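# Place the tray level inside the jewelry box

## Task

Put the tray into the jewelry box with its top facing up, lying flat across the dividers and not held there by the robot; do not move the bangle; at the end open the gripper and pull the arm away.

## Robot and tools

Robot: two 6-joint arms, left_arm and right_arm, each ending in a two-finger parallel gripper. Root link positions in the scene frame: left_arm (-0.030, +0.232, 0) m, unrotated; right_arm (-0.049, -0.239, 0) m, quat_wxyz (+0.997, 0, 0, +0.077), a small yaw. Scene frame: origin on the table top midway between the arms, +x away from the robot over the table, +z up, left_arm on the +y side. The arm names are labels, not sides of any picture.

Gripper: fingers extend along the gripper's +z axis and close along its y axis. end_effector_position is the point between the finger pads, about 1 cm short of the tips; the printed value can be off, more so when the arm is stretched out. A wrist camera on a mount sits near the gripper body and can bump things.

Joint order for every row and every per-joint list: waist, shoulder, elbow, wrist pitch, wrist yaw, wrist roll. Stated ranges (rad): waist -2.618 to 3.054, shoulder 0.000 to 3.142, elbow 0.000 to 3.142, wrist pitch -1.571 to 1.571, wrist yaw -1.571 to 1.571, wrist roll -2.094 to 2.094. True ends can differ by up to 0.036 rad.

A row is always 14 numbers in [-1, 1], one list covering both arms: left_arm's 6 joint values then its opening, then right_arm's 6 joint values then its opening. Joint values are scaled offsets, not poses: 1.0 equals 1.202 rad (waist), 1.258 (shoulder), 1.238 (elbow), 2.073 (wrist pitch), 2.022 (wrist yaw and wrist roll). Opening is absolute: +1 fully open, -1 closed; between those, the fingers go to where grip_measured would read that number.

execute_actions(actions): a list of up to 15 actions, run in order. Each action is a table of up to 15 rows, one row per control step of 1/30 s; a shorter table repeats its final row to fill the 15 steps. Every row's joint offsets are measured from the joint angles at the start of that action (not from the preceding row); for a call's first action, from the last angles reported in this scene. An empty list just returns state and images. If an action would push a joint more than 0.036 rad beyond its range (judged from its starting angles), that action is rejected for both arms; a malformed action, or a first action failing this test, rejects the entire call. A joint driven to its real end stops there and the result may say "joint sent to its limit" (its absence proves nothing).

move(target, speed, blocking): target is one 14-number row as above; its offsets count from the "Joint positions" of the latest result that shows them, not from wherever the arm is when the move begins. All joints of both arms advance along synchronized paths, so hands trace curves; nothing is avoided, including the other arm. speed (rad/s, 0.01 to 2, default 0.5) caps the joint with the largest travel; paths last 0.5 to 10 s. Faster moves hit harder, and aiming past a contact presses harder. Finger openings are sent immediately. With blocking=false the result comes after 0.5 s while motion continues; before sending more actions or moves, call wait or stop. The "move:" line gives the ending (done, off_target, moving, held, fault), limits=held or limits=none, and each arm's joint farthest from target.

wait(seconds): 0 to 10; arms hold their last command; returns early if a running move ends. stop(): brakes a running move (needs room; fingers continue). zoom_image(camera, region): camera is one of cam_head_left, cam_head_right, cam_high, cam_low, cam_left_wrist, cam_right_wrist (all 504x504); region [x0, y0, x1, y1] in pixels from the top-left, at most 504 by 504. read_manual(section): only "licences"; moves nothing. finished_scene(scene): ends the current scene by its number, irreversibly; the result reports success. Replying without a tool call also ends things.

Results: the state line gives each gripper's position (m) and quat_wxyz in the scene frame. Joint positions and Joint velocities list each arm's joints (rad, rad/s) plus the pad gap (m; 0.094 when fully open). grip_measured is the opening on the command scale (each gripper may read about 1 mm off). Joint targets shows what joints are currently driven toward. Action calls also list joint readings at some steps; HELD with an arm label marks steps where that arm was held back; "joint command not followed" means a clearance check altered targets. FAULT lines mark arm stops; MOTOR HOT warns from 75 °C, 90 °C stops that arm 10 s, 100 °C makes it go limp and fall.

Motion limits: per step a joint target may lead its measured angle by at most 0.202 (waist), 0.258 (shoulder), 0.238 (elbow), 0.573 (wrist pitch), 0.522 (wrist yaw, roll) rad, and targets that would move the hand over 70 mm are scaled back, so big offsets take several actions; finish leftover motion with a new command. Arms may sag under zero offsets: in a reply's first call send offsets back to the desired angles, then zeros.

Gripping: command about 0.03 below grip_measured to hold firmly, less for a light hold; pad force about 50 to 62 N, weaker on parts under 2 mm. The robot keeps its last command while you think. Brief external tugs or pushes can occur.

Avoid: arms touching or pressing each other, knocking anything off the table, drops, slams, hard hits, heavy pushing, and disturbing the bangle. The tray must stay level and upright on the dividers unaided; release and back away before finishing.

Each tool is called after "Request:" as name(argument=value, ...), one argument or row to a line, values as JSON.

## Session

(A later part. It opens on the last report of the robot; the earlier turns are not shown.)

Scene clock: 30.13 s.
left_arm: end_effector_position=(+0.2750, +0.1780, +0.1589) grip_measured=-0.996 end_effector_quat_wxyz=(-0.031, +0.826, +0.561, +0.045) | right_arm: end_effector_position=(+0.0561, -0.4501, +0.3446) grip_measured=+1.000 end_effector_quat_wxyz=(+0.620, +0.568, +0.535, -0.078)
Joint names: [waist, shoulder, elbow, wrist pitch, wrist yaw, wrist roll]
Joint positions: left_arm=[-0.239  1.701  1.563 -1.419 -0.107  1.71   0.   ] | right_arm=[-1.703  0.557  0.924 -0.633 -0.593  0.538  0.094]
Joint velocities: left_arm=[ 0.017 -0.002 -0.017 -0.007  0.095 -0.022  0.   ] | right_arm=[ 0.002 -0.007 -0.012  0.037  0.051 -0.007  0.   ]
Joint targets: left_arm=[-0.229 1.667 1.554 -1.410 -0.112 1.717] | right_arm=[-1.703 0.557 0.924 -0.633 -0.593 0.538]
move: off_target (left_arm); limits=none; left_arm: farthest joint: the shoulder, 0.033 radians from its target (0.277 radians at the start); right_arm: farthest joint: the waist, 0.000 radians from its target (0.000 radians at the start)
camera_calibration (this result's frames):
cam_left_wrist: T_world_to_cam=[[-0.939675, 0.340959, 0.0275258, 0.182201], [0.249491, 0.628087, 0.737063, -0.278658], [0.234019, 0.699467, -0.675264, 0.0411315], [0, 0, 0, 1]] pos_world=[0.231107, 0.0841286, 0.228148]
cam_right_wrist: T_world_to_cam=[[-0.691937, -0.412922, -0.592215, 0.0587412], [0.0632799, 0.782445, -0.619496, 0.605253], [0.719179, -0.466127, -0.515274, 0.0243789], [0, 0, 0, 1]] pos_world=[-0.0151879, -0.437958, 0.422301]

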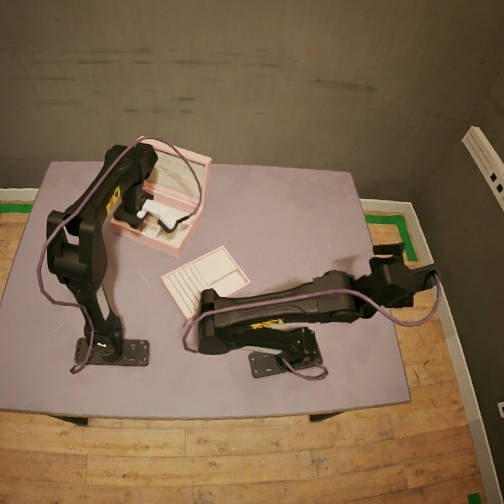

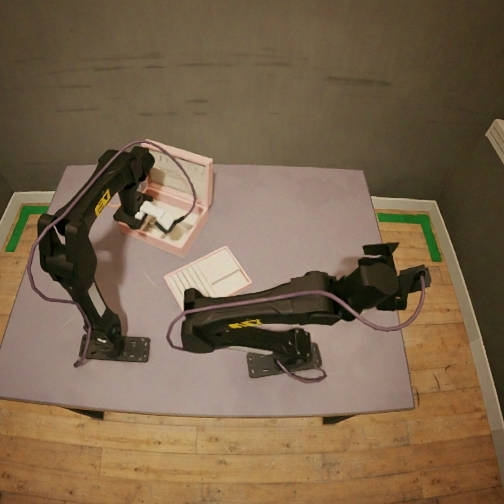

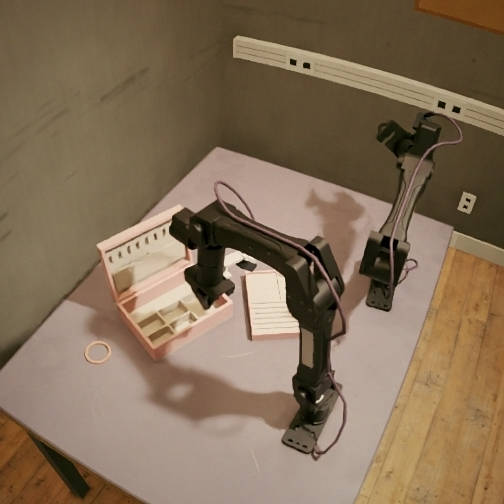

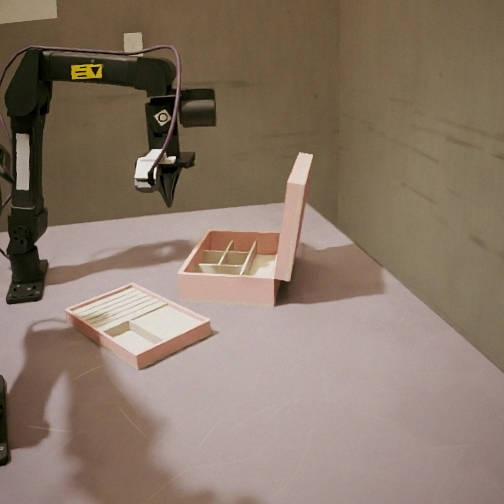

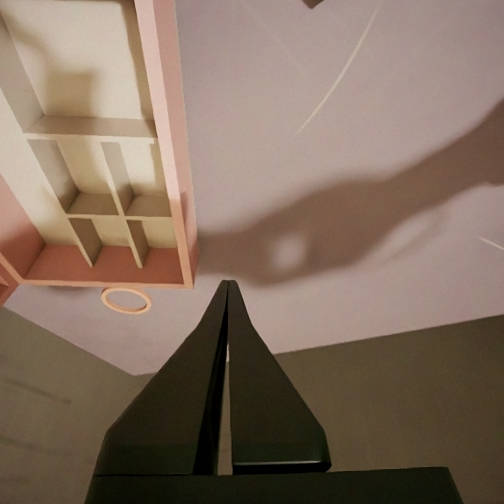

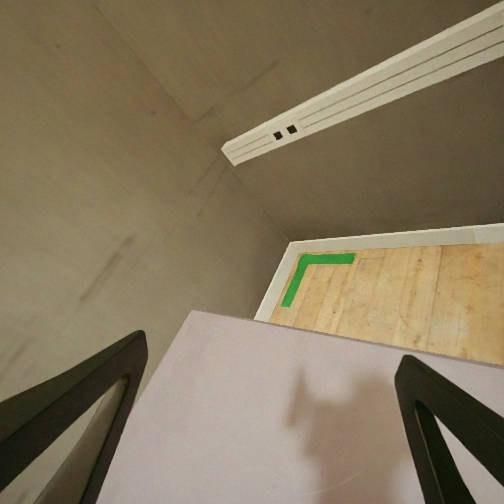

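Request:
execute_actions(
  actions=[],
)

Scene clock: 30.73 s.
left_arm: end_effector_position=(+0.2750, +0.1780, +0.1589) grip_measured=-0.996 end_effector_quat_wxyz=(-0.031, +0.826, +0.561, +0.045) | right_arm: end_effector_position=(+0.0561, -0.4501, +0.3446) grip_measured=+1.000 end_effector_quat_wxyz=(+0.620, +0.568, +0.535, -0.078)
Joint names: [waist, shoulder, elbow, wrist pitch, wrist yaw, wrist roll]
Joint positions: left_arm=[-0.239  1.701  1.563 -1.419 -0.107  1.71   0.   ] | right_arm=[-1.703  0.557  0.924 -0.633 -0.593  0.538  0.094]
Joint velocities: left_arm=[-0.012 -0.002 -0.002 -0.051  0.007 -0.037  0.   ] | right_arm=[ 0.002  0.002 -0.002 -0.022 -0.066  0.007  0.   ]
Joint targets: left_arm=[-0.229 1.667 1.554 -1.410 -0.112 1.717] | right_arm=[-1.703 0.557 0.924 -0.633 -0.593 0.538]
camera_calibration (this result's frames):
cam_left_wrist: T_world_to_cam=[[-0.939414, 0.341671, 0.0276082, 0.18199], [0.250023, 0.627875, 0.737062, -0.278767], [0.234498, 0.69931, -0.675261, 0.0410274], [0, 0, 0, 1]] pos_world=[0.231041, 0.0841598, 0.228149]
cam_right_wrist: T_world_to_cam=[[-0.691937, -0.412922, -0.592215, 0.0587412], [0.0632799, 0.782445, -0.619496, 0.605253], [0.719179, -0.466127, -0.515274, 0.0243789], [0, 0, 0, 1]] pos_world=[-0.0151879, -0.437958, 0.422301]

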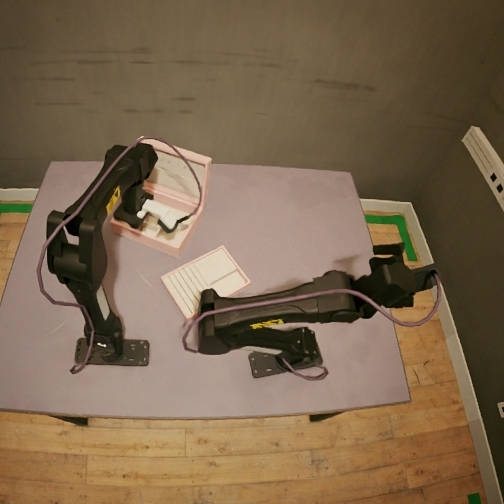

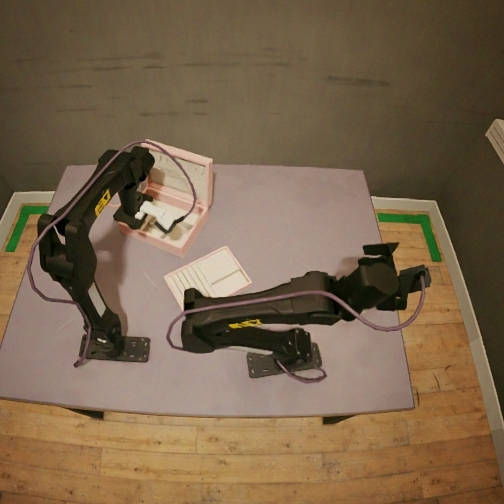

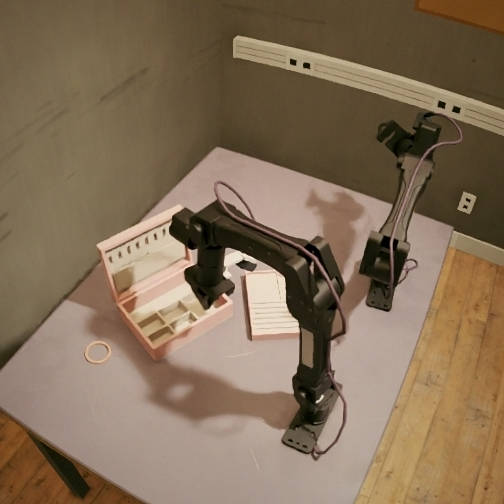

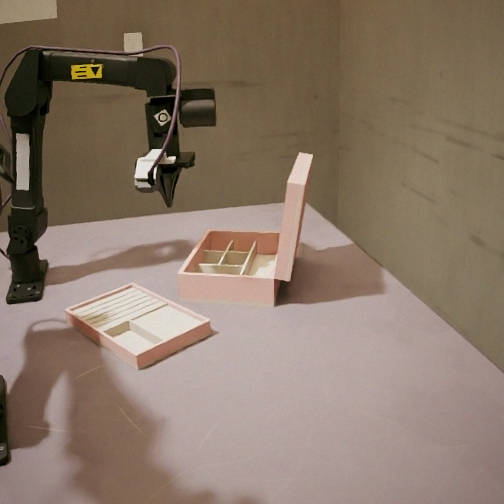

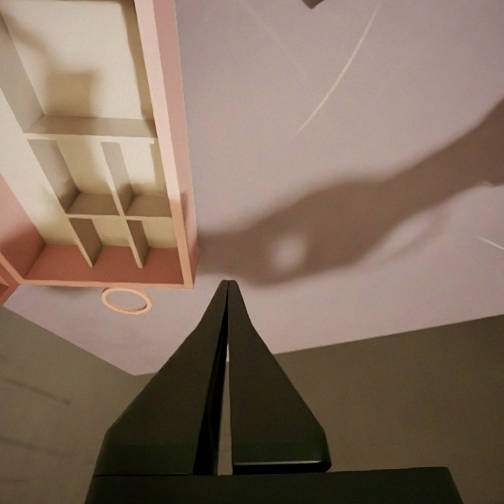

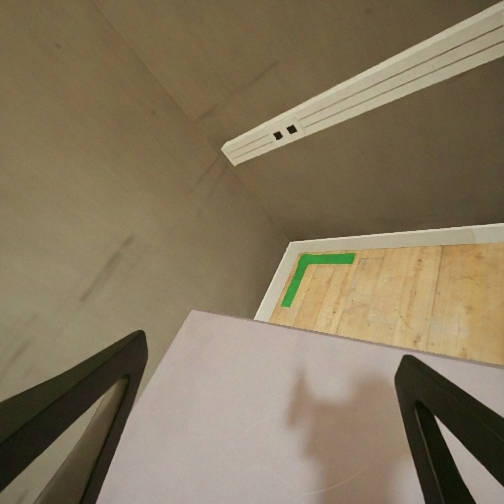

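Request:
move(
  target=[-0.505,0.06,-0.07,0.095,0.053,-0.768,-0.4,0,0,0,0,0,0,1],
  speed=0.8,
)

Scene clock: 33.77 s.
left_arm: end_effector_position=(+0.1969, -0.0149, +0.1178) grip_measured=-0.402 end_effector_quat_wxyz=(+0.023, +0.480, +0.877, -0.000) | right_arm: end_effector_position=(+0.0561, -0.4501, +0.3446) grip_measured=+1.000 end_effector_quat_wxyz=(+0.620, +0.568, +0.535, -0.078)
Joint names: [waist, shoulder, elbow, wrist pitch, wrist yaw, wrist roll]
Joint positions: left_arm=[-0.838  1.769  1.483 -1.242 -0.014  0.165  0.028] | right_arm=[-1.703  0.557  0.924 -0.633 -0.593  0.538  0.094]
Joint velocities: left_arm=[-0.022  0.007 -0.017 -0.051 -0.081  0.037  0.   ] | right_arm=[ 0.002 -0.007 -0.002  0.022  0.007  0.037  0.   ]
Joint targets: left_arm=[-0.846 1.776 1.477 -1.222 -0.000 0.157] | right_arm=[-1.703 0.557 0.924 -0.633 -0.593 0.538]
move: done; limits=none; left_arm: farthest joint: the wrist pitch, 0.019 radians from its target (0.197 radians at the start); right_arm: farthest joint: the waist, 0.000 radians from its target (0.000 radians at the start)
camera_calibration (this result's frames):
cam_left_wrist: T_world_to_cam=[[-0.829137, -0.558955, 0.0100586, 0.142613], [-0.429601, 0.648564, 0.628337, 0.0391077], [-0.357736, 0.516656, -0.777876, 0.292436], [0, 0, 0, 1]] pos_world=[0.239661, -0.0967386, 0.201472]
cam_right_wrist: T_world_to_cam=[[-0.691937, -0.412922, -0.592215, 0.0587412], [0.0632799, 0.782445, -0.619496, 0.605253], [0.719179, -0.466127, -0.515274, 0.0243789], [0, 0, 0, 1]] pos_world=[-0.0151879, -0.437958, 0.422301]

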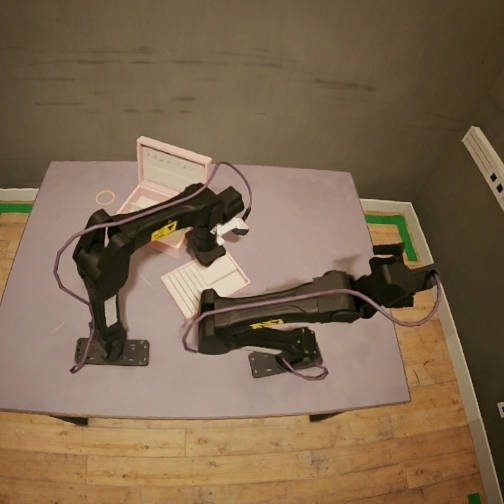

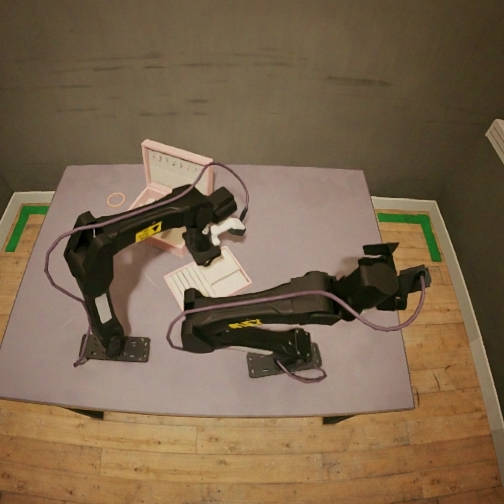

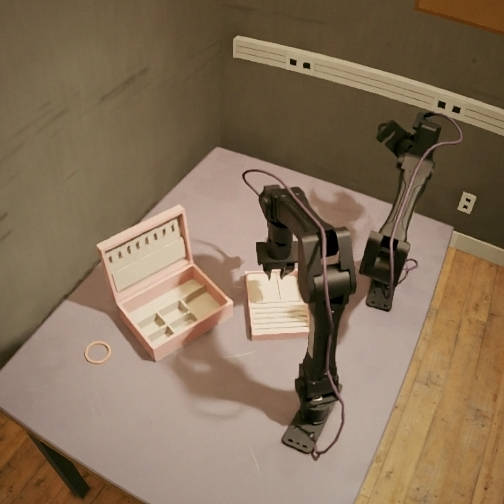

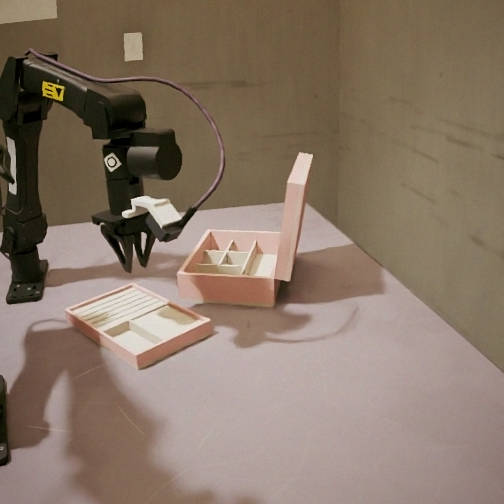

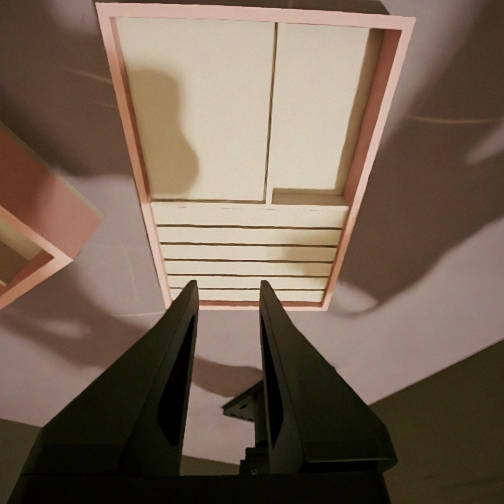

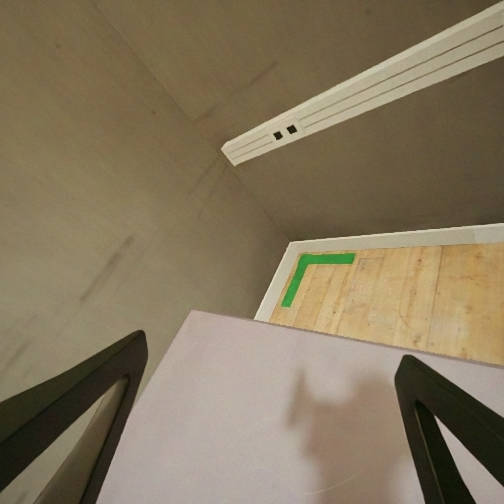

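Request:
move(
  target=[-0.06,0.095,-0.02,0.065,0.007,-0.045,-0.4,0,0,0,0,0,0,1],
  speed=0.2,
)

Scene clock: 35.20 s.
left_arm: end_effector_position=(+0.1936, -0.0447, +0.0754) grip_measured=-0.402 end_effector_quat_wxyz=(+0.012, +0.471, +0.882, +0.002) | right_arm: end_effector_position=(+0.0561, -0.4501, +0.3446) grip_measured=+1.000 end_effector_quat_wxyz=(+0.620, +0.568, +0.535, -0.078)
Joint names: [waist, shoulder, elbow, wrist pitch, wrist yaw, wrist roll]
Joint positions: left_arm=[-0.9    1.886  1.463 -1.127 -0.013  0.081  0.028] | right_arm=[-1.703  0.557  0.924 -0.633 -0.593  0.538  0.094]
Joint velocities: left_arm=[-0.017 -0.002 -0.002  0.022 -0.095 -0.022 -0.001] | right_arm=[ 0.002 -0.007  0.012 -0.051  0.037  0.037  0.   ]
Joint targets: left_arm=[-0.910 1.888 1.459 -1.107 -0.000 0.074] | right_arm=[-1.703 0.557 0.924 -0.633 -0.593 0.538]
move: done; limits=none; left_arm: farthest joint: the wrist pitch, 0.019 radians from its target (0.134 radians at the start); right_arm: farthest joint: the waist, 0.000 radians from its target (0.000 radians at the start)
camera_calibration (this result's frames):
cam_left_wrist: T_world_to_cam=[[-0.816617, -0.576948, 0.0163601, 0.119988], [-0.432612, 0.630594, 0.644359, 0.0822706], [-0.382078, 0.519116, -0.764548, 0.277465], [0, 0, 0, 1]] pos_world=[0.239589, -0.126689, 0.157161]
cam_right_wrist: T_world_to_cam=[[-0.691937, -0.412922, -0.592215, 0.0587412], [0.0632799, 0.782445, -0.619496, 0.605253], [0.719179, -0.466127, -0.515274, 0.0243789], [0, 0, 0, 1]] pos_world=[-0.0151879, -0.437958, 0.422301]

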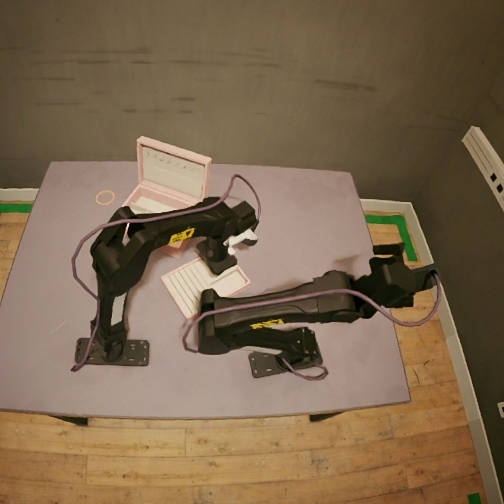

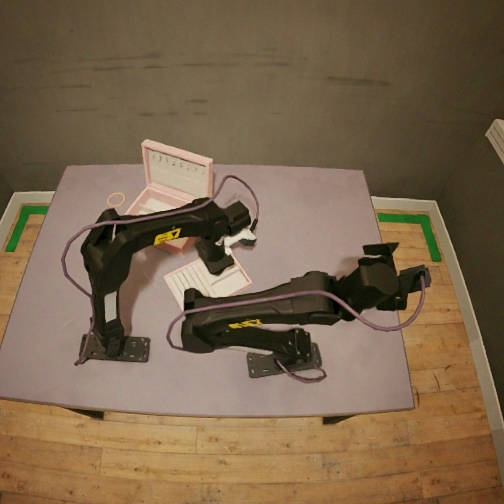

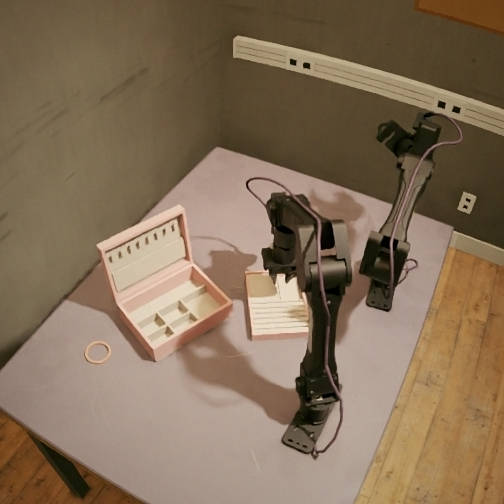

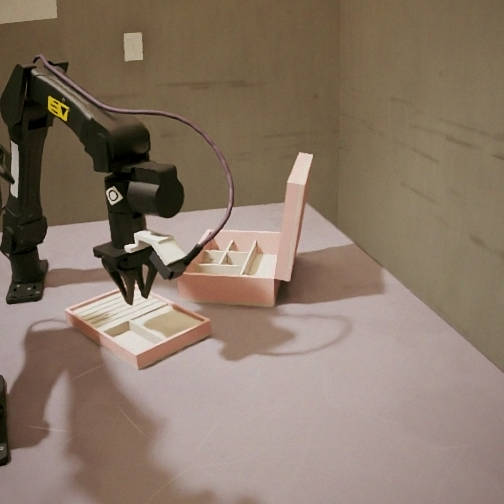

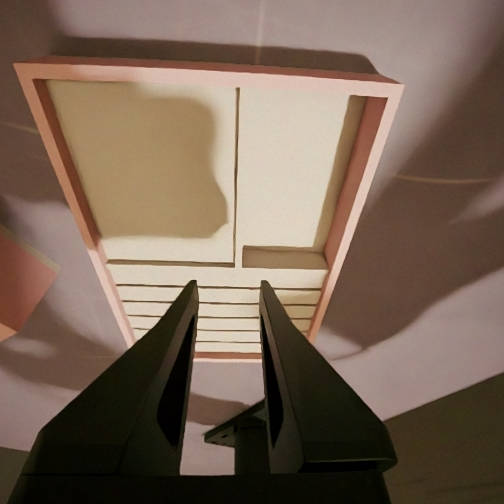

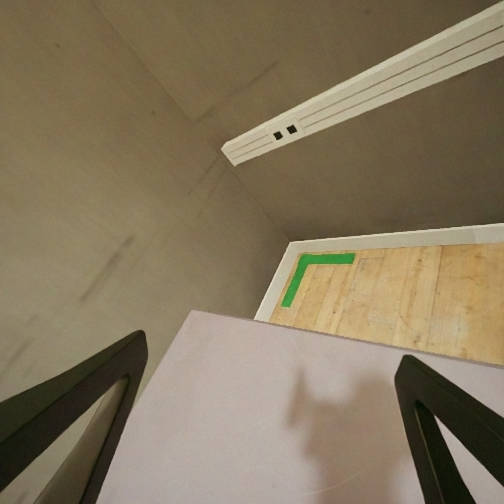

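Request:
move(
  target=[-0.012,0.04,-0.088,0.072,0,0,-0.4,0,0,0,0,0,0,1],
  speed=0.12,
)

Scene clock: 37.13 s.
left_arm: end_effector_position=(+0.1920, -0.0426, +0.0354) grip_measured=-0.402 end_effector_quat_wxyz=(+0.004, +0.471, +0.882, +0.005) | right_arm: end_effector_position=(+0.0561, -0.4501, +0.3446) grip_measured=+1.000 end_effector_quat_wxyz=(+0.620, +0.568, +0.535, -0.078)
Joint names: [waist, shoulder, elbow, wrist pitch, wrist yaw, wrist roll]
Joint positions: left_arm=[-0.9    1.931  1.361 -0.997 -0.013  0.08   0.028] | right_arm=[-1.703  0.557  0.924 -0.633 -0.593  0.538  0.094]
Joint velocities: left_arm=[-0.007  0.012 -0.017 -0.037 -0.022 -0.081 -0.   ] | right_arm=[-0.007 -0.007  0.002  0.081 -0.037 -0.037  0.   ]
Joint targets: left_arm=[-0.915 1.937 1.354 -0.977 -0.013 0.080] | right_arm=[-1.703 0.557 0.924 -0.633 -0.593 0.538]
move: done; limits=none; left_arm: farthest joint: the wrist pitch, 0.019 radians from its target (0.149 radians at the start); right_arm: farthest joint: the waist, 0.000 radians from its target (0.000 radians at the start)
camera_calibration (this result's frames):
cam_left_wrist: T_world_to_cam=[[-0.816209, -0.577497, 0.0173493, 0.120357], [-0.425597, 0.621286, 0.657929, 0.103759], [-0.390731, 0.529624, -0.75288, 0.246864], [0, 0, 0, 1]] pos_world=[0.238853, -0.125703, 0.115504]
cam_right_wrist: T_world_to_cam=[[-0.691937, -0.412922, -0.592215, 0.0587412], [0.0632799, 0.782445, -0.619496, 0.605253], [0.719179, -0.466127, -0.515274, 0.0243789], [0, 0, 0, 1]] pos_world=[-0.0151879, -0.437958, 0.422301]

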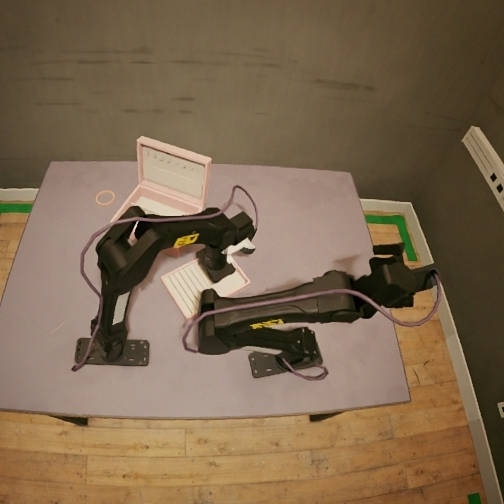

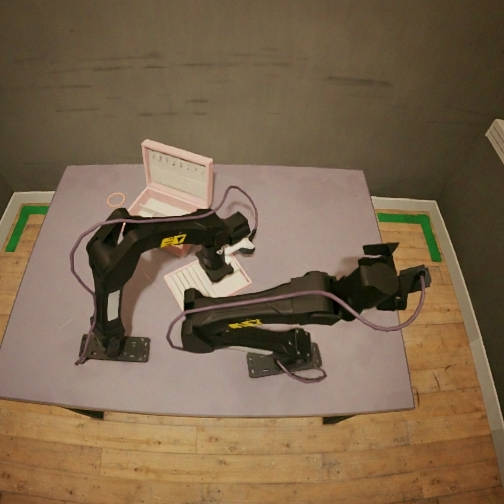

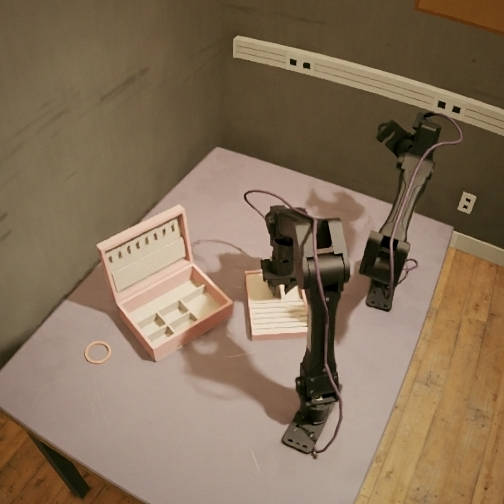

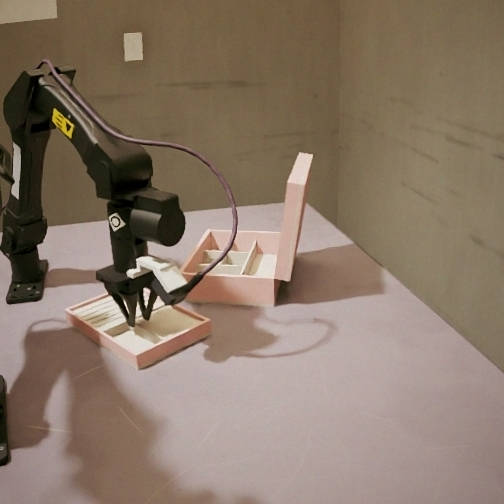

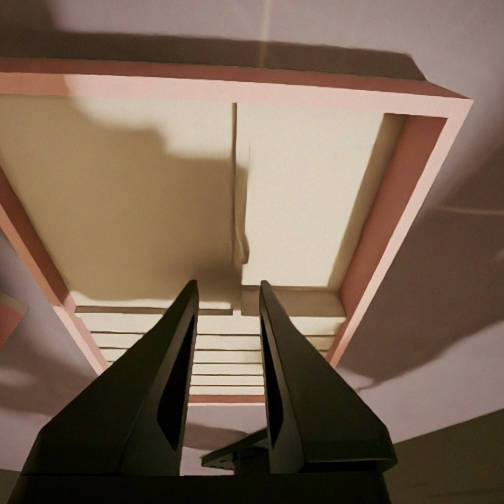

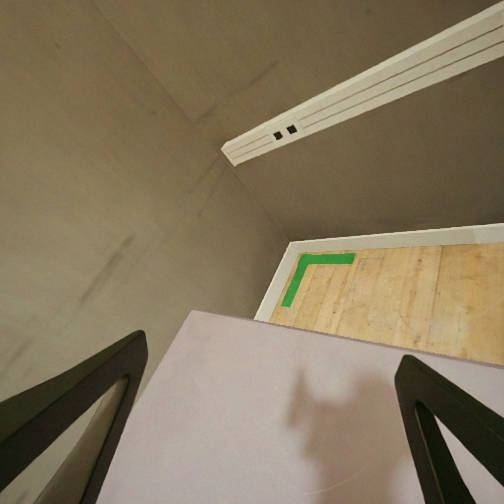

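Request:
move(
  target=[-0.022,0.005,-0.025,0.02,0,0,-0.4,0,0,0,0,0,0,1],
  speed=0.05,
)

Request:
execute_actions(
  actions=[
    [[0,0,0,0,0,0,-0.8,0,0,0,0,0,0,1]],
    [[0,0,0,0,0,0,-1,0,0,0,0,0,0,1]],
    [[0,0,0,0,0,0,-1,0,0,0,0,0,0,1]],
  ],
)

Scene clock: 38.40 s.
left_arm: end_effector_position=(+0.1863, -0.0435, +0.0302) grip_measured=-0.402 end_effector_quat_wxyz=(+0.002, +0.477, +0.879, +0.006) | right_arm: end_effector_position=(+0.0561, -0.4501, +0.3446) grip_measured=+1.000 end_effector_quat_wxyz=(+0.620, +0.568, +0.535, -0.078)
Joint names: [waist, shoulder, elbow, wrist pitch, wrist yaw, wrist roll]
Joint positions: left_arm=[-0.915  1.931  1.339 -0.979 -0.013  0.08   0.028] | right_arm=[-1.703  0.557  0.924 -0.633 -0.593  0.538  0.094]
Joint velocities: left_arm=[ 0.002 -0.012 -0.002  0.007  0.007 -0.037  0.001] | right_arm=[-0.007 -0.022  0.012 -0.051 -0.051 -0.007  0.   ]
Joint targets: left_arm=[-0.927 1.938 1.330 -0.956 -0.013 0.080] | right_arm=[-1.703 0.557 0.924 -0.633 -0.593 0.538]
move: off_target (left_arm); limits=none; left_arm: farthest joint: the wrist pitch, 0.024 radians from its target (0.041 radians at the start); right_arm: farthest joint: the waist, 0.000 radians from its target (0.000 radians at the start)
camera_calibration (this result's frames):
cam_left_wrist: T_world_to_cam=[[-0.824454, -0.565657, 0.0175574, 0.117281], [-0.415012, 0.625397, 0.66079, 0.103464], [-0.384761, 0.537504, -0.750365, 0.240419], [0, 0, 0, 1]] pos_world=[0.232136, -0.127592, 0.109975]
cam_right_wrist: T_world_to_cam=[[-0.691937, -0.412922, -0.592215, 0.0587412], [0.0632799, 0.782445, -0.619496, 0.605253], [0.719179, -0.466127, -0.515274, 0.0243789], [0, 0, 0, 1]] pos_world=[-0.0151879, -0.437958, 0.422301]

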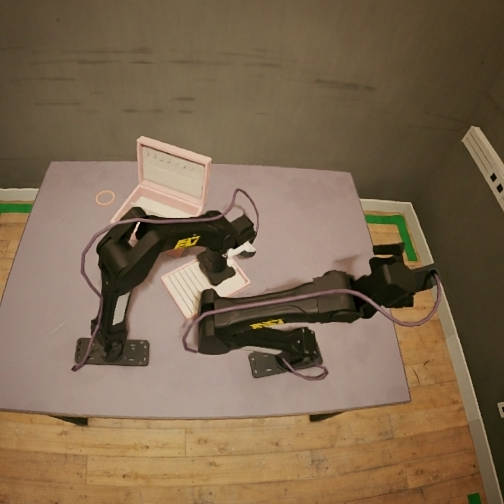

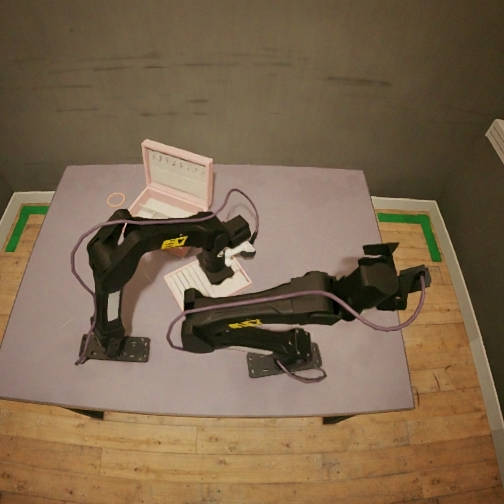

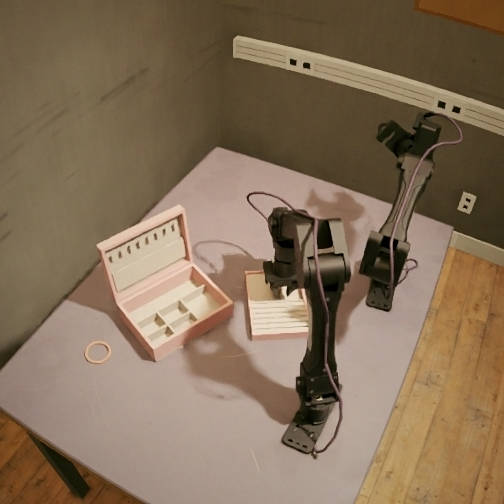

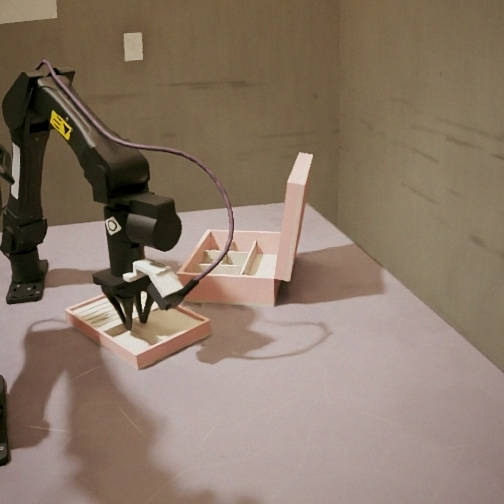

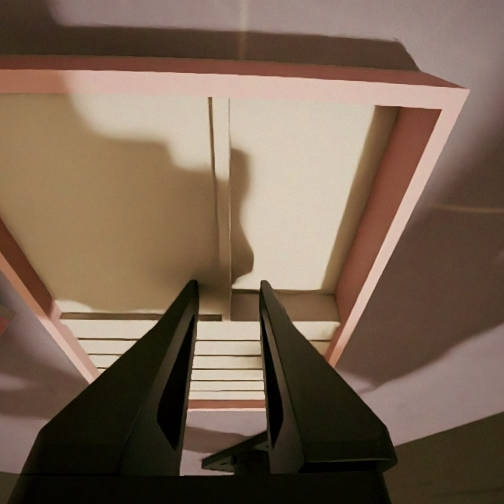

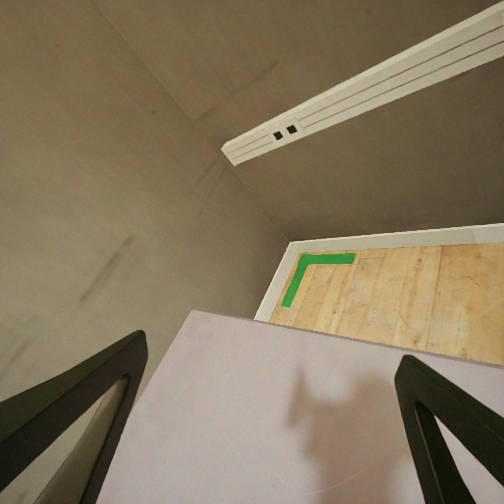

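Scene clock: 39.90 s.
left_arm: end_effector_position=(+0.1865, -0.0434, +0.0302) grip_measured=-0.981 end_effector_quat_wxyz=(+0.003, +0.477, +0.879, +0.007) | right_arm: end_effector_position=(+0.0561, -0.4501, +0.3446) grip_measured=+1.000 end_effector_quat_wxyz=(+0.620, +0.568, +0.535, -0.078)
Joint names: [waist, shoulder, elbow, wrist pitch, wrist yaw, wrist roll]
Joint positions: left_arm=[-0.915  1.931  1.339 -0.979 -0.014  0.081  0.001] | right_arm=[-1.703  0.557  0.924 -0.633 -0.593  0.538  0.094]
Joint velocities: left_arm=[-0.002  0.027 -0.007 -0.037 -0.081 -0.066 -0.001] | right_arm=[ 0.002  0.002 -0.007 -0.007  0.007  0.037  0.   ]
Joint targets: left_arm=[-0.915 1.931 1.339 -0.979 -0.014 0.081] | right_arm=[-1.703 0.557 0.924 -0.633 -0.593 0.538]
Step readings (joint positions; steps 1 to 15: 1st action; 16 to 30: 2nd action; 31 to 45: 3rd action):
0: left_arm=[-0.915 1.931 1.339 -0.979 -0.013 0.080] | right_arm=[-1.703 0.557 0.924 -0.633 -0.593 0.538]
1: left_arm=[-0.915 1.931 1.339 -0.979 -0.013 0.080] | right_arm=[-1.703 0.557 0.924 -0.633 -0.593 0.538]
2: left_arm=[-0.915 1.931 1.339 -0.979 -0.013 0.080] | right_arm=[-1.703 0.557 0.924 -0.633 -0.593 0.538]
4: left_arm=[-0.915 1.931 1.339 -0.979 -0.013 0.080] | right_arm=[-1.703 0.557 0.924 -0.633 -0.593 0.538]
8: left_arm=[-0.915 1.931 1.339 -0.979 -0.013 0.080] | right_arm=[-1.703 0.557 0.924 -0.633 -0.593 0.538]
15: left_arm=[-0.915 1.931 1.339 -0.979 -0.013 0.080] | right_arm=[-1.703 0.557 0.924 -0.633 -0.593 0.538]
16: left_arm=[-0.915 1.931 1.339 -0.979 -0.014 0.081] | right_arm=[-1.703 0.557 0.924 -0.633 -0.593 0.538]
17: left_arm=[-0.915 1.931 1.339 -0.979 -0.014 0.081] | right_arm=[-1.703 0.557 0.924 -0.633 -0.593 0.538]
19: left_arm=[-0.915 1.931 1.339 -0.979 -0.014 0.081] | right_arm=[-1.703 0.557 0.924 -0.633 -0.593 0.538]
23: left_arm=[-0.915 1.931 1.339 -0.979 -0.014 0.081] | right_arm=[-1.703 0.557 0.924 -0.633 -0.593 0.538]
30: left_arm=[-0.915 1.931 1.339 -0.979 -0.014 0.081] | right_arm=[-1.703 0.557 0.924 -0.633 -0.593 0.538]
31: left_arm=[-0.915 1.931 1.339 -0.979 -0.014 0.081] | right_arm=[-1.703 0.557 0.924 -0.633 -0.593 0.538]
32: left_arm=[-0.915 1.931 1.339 -0.979 -0.014 0.081] | right_arm=[-1.703 0.557 0.924 -0.633 -0.593 0.538]
34: left_arm=[-0.915 1.931 1.339 -0.979 -0.014 0.081] | right_arm=[-1.703 0.557 0.924 -0.633 -0.593 0.538]
38: left_arm=[-0.915 1.931 1.339 -0.979 -0.014 0.081] | right_arm=[-1.703 0.557 0.924 -0.633 -0.593 0.538]
45: Joint positions above
camera_calibration (this result's frames):
cam_left_wrist: T_world_to_cam=[[-0.82469, -0.565358, 0.0160345, 0.117656], [-0.41557, 0.624938, 0.660873, 0.103529], [-0.38365, 0.538352, -0.750326, 0.240244], [0, 0, 0, 1]] pos_world=[0.232223, -0.127518, 0.109956]
cam_right_wrist: T_world_to_cam=[[-0.691937, -0.412922, -0.592215, 0.0587412], [0.0632799, 0.782445, -0.619496, 0.605253], [0.719179, -0.466127, -0.515274, 0.0243789], [0, 0, 0, 1]] pos_world=[-0.0151879, -0.437958, 0.422301]

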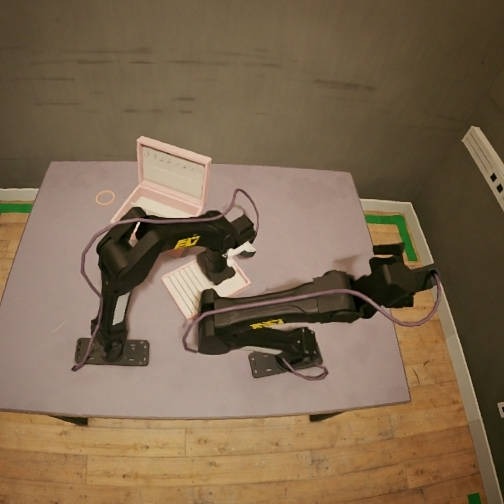

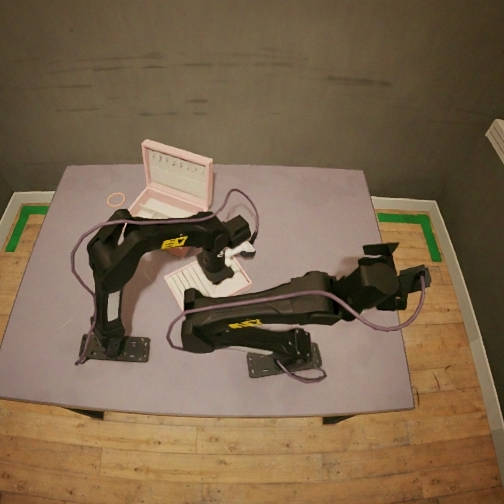

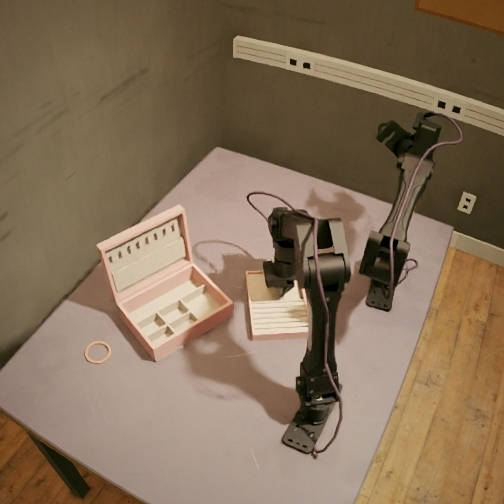

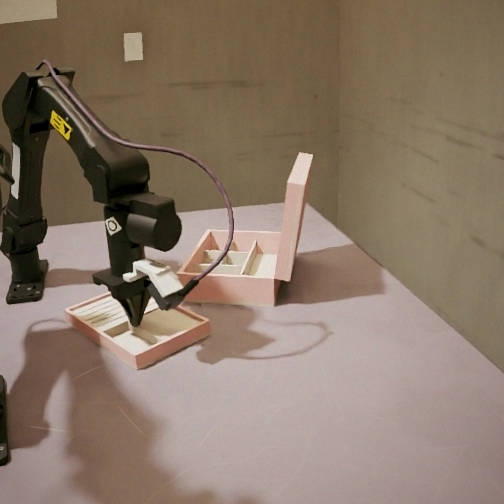

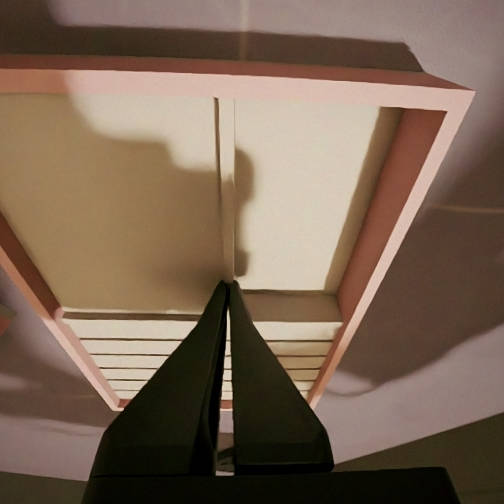

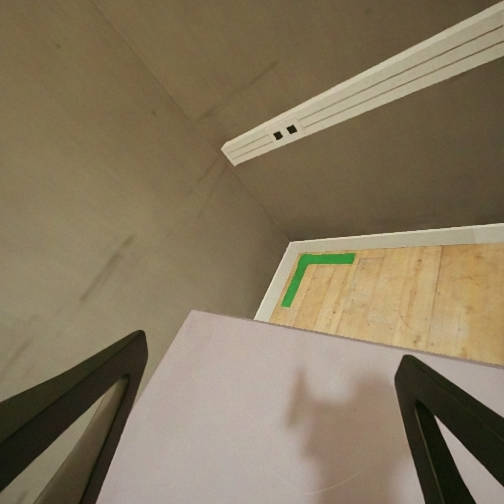

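Request:
move(
  target=[0,-0.065,0.36,-0.225,0,0,-1,0,0,0,0,0,0,1],
  speed=0.12,
)

Scene clock: 44.47 s.
left_arm: end_effector_position=(+0.1888, -0.0464, +0.1451) grip_measured=-0.981 end_effector_quat_wxyz=(+0.001, +0.477, +0.879, +0.007) | right_arm: end_effector_position=(+0.0561, -0.4501, +0.3446) grip_measured=+1.000 end_effector_quat_wxyz=(+0.620, +0.568, +0.535, -0.078)
Joint names: [waist, shoulder, elbow, wrist pitch, wrist yaw, wrist roll]
Joint positions: left_arm=[-0.915  1.892  1.749 -1.431 -0.014  0.081  0.001] | right_arm=[-1.703  0.557  0.924 -0.633 -0.593  0.538  0.094]
Joint velocities: left_arm=[-0.007  0.032 -0.007 -0.022 -0.007 -0.051  0.   ] | right_arm=[-0.022 -0.007 -0.002 -0.007  0.022 -0.022  0.   ]
Joint targets: left_arm=[-0.915 1.850 1.785 -1.445 -0.014 0.081] | right_arm=[-1.703 0.557 0.924 -0.633 -0.593 0.538]
move: off_target (left_arm); limits=none; left_arm: farthest joint: the shoulder, 0.043 radians from its target (0.082 radians at the start); right_arm: farthest joint: the waist, 0.000 radians from its target (0.000 radians at the start)
camera_calibration (this result's frames):
cam_left_wrist: T_world_to_cam=[[-0.824664, -0.565392, 0.016181, 0.115997], [-0.414493, 0.623537, 0.66287, 0.0299424], [-0.384871, 0.539938, -0.748559, 0.329019], [0, 0, 0, 1]] pos_world=[0.2347, -0.130736, 0.224566]
cam_right_wrist: T_world_to_cam=[[-0.691937, -0.412922, -0.592215, 0.0587412], [0.0632799, 0.782445, -0.619496, 0.605253], [0.719179, -0.466127, -0.515274, 0.0243789], [0, 0, 0, 1]] pos_world=[-0.0151879, -0.437958, 0.422301]

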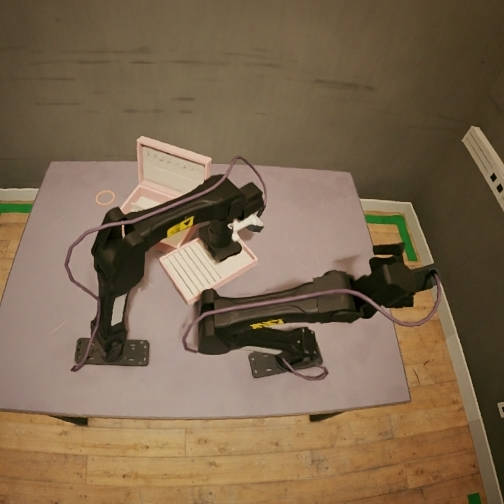

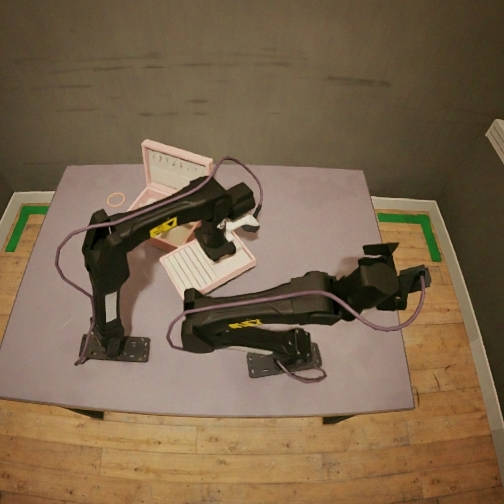

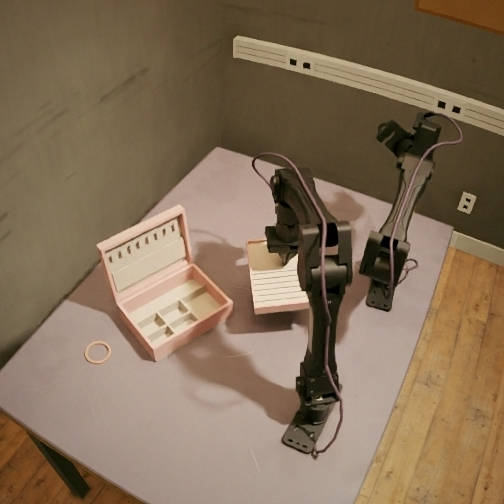

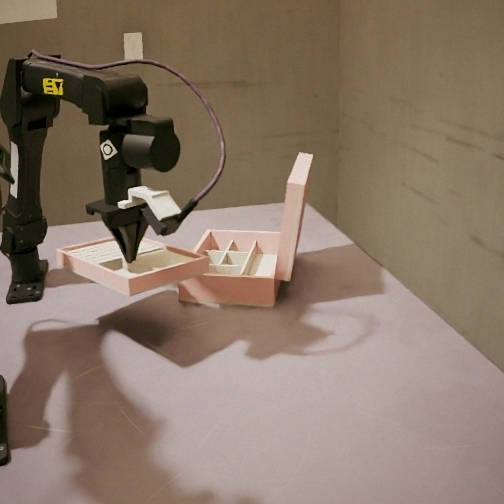

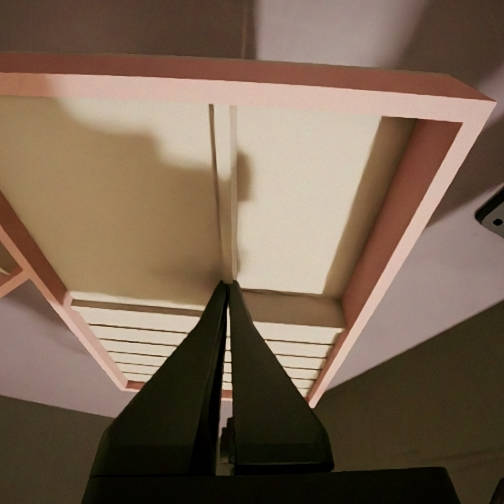

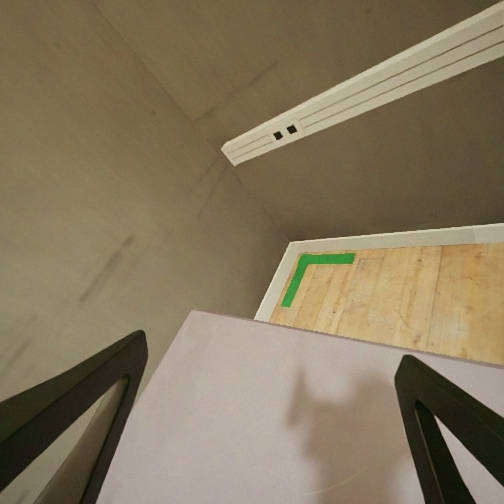

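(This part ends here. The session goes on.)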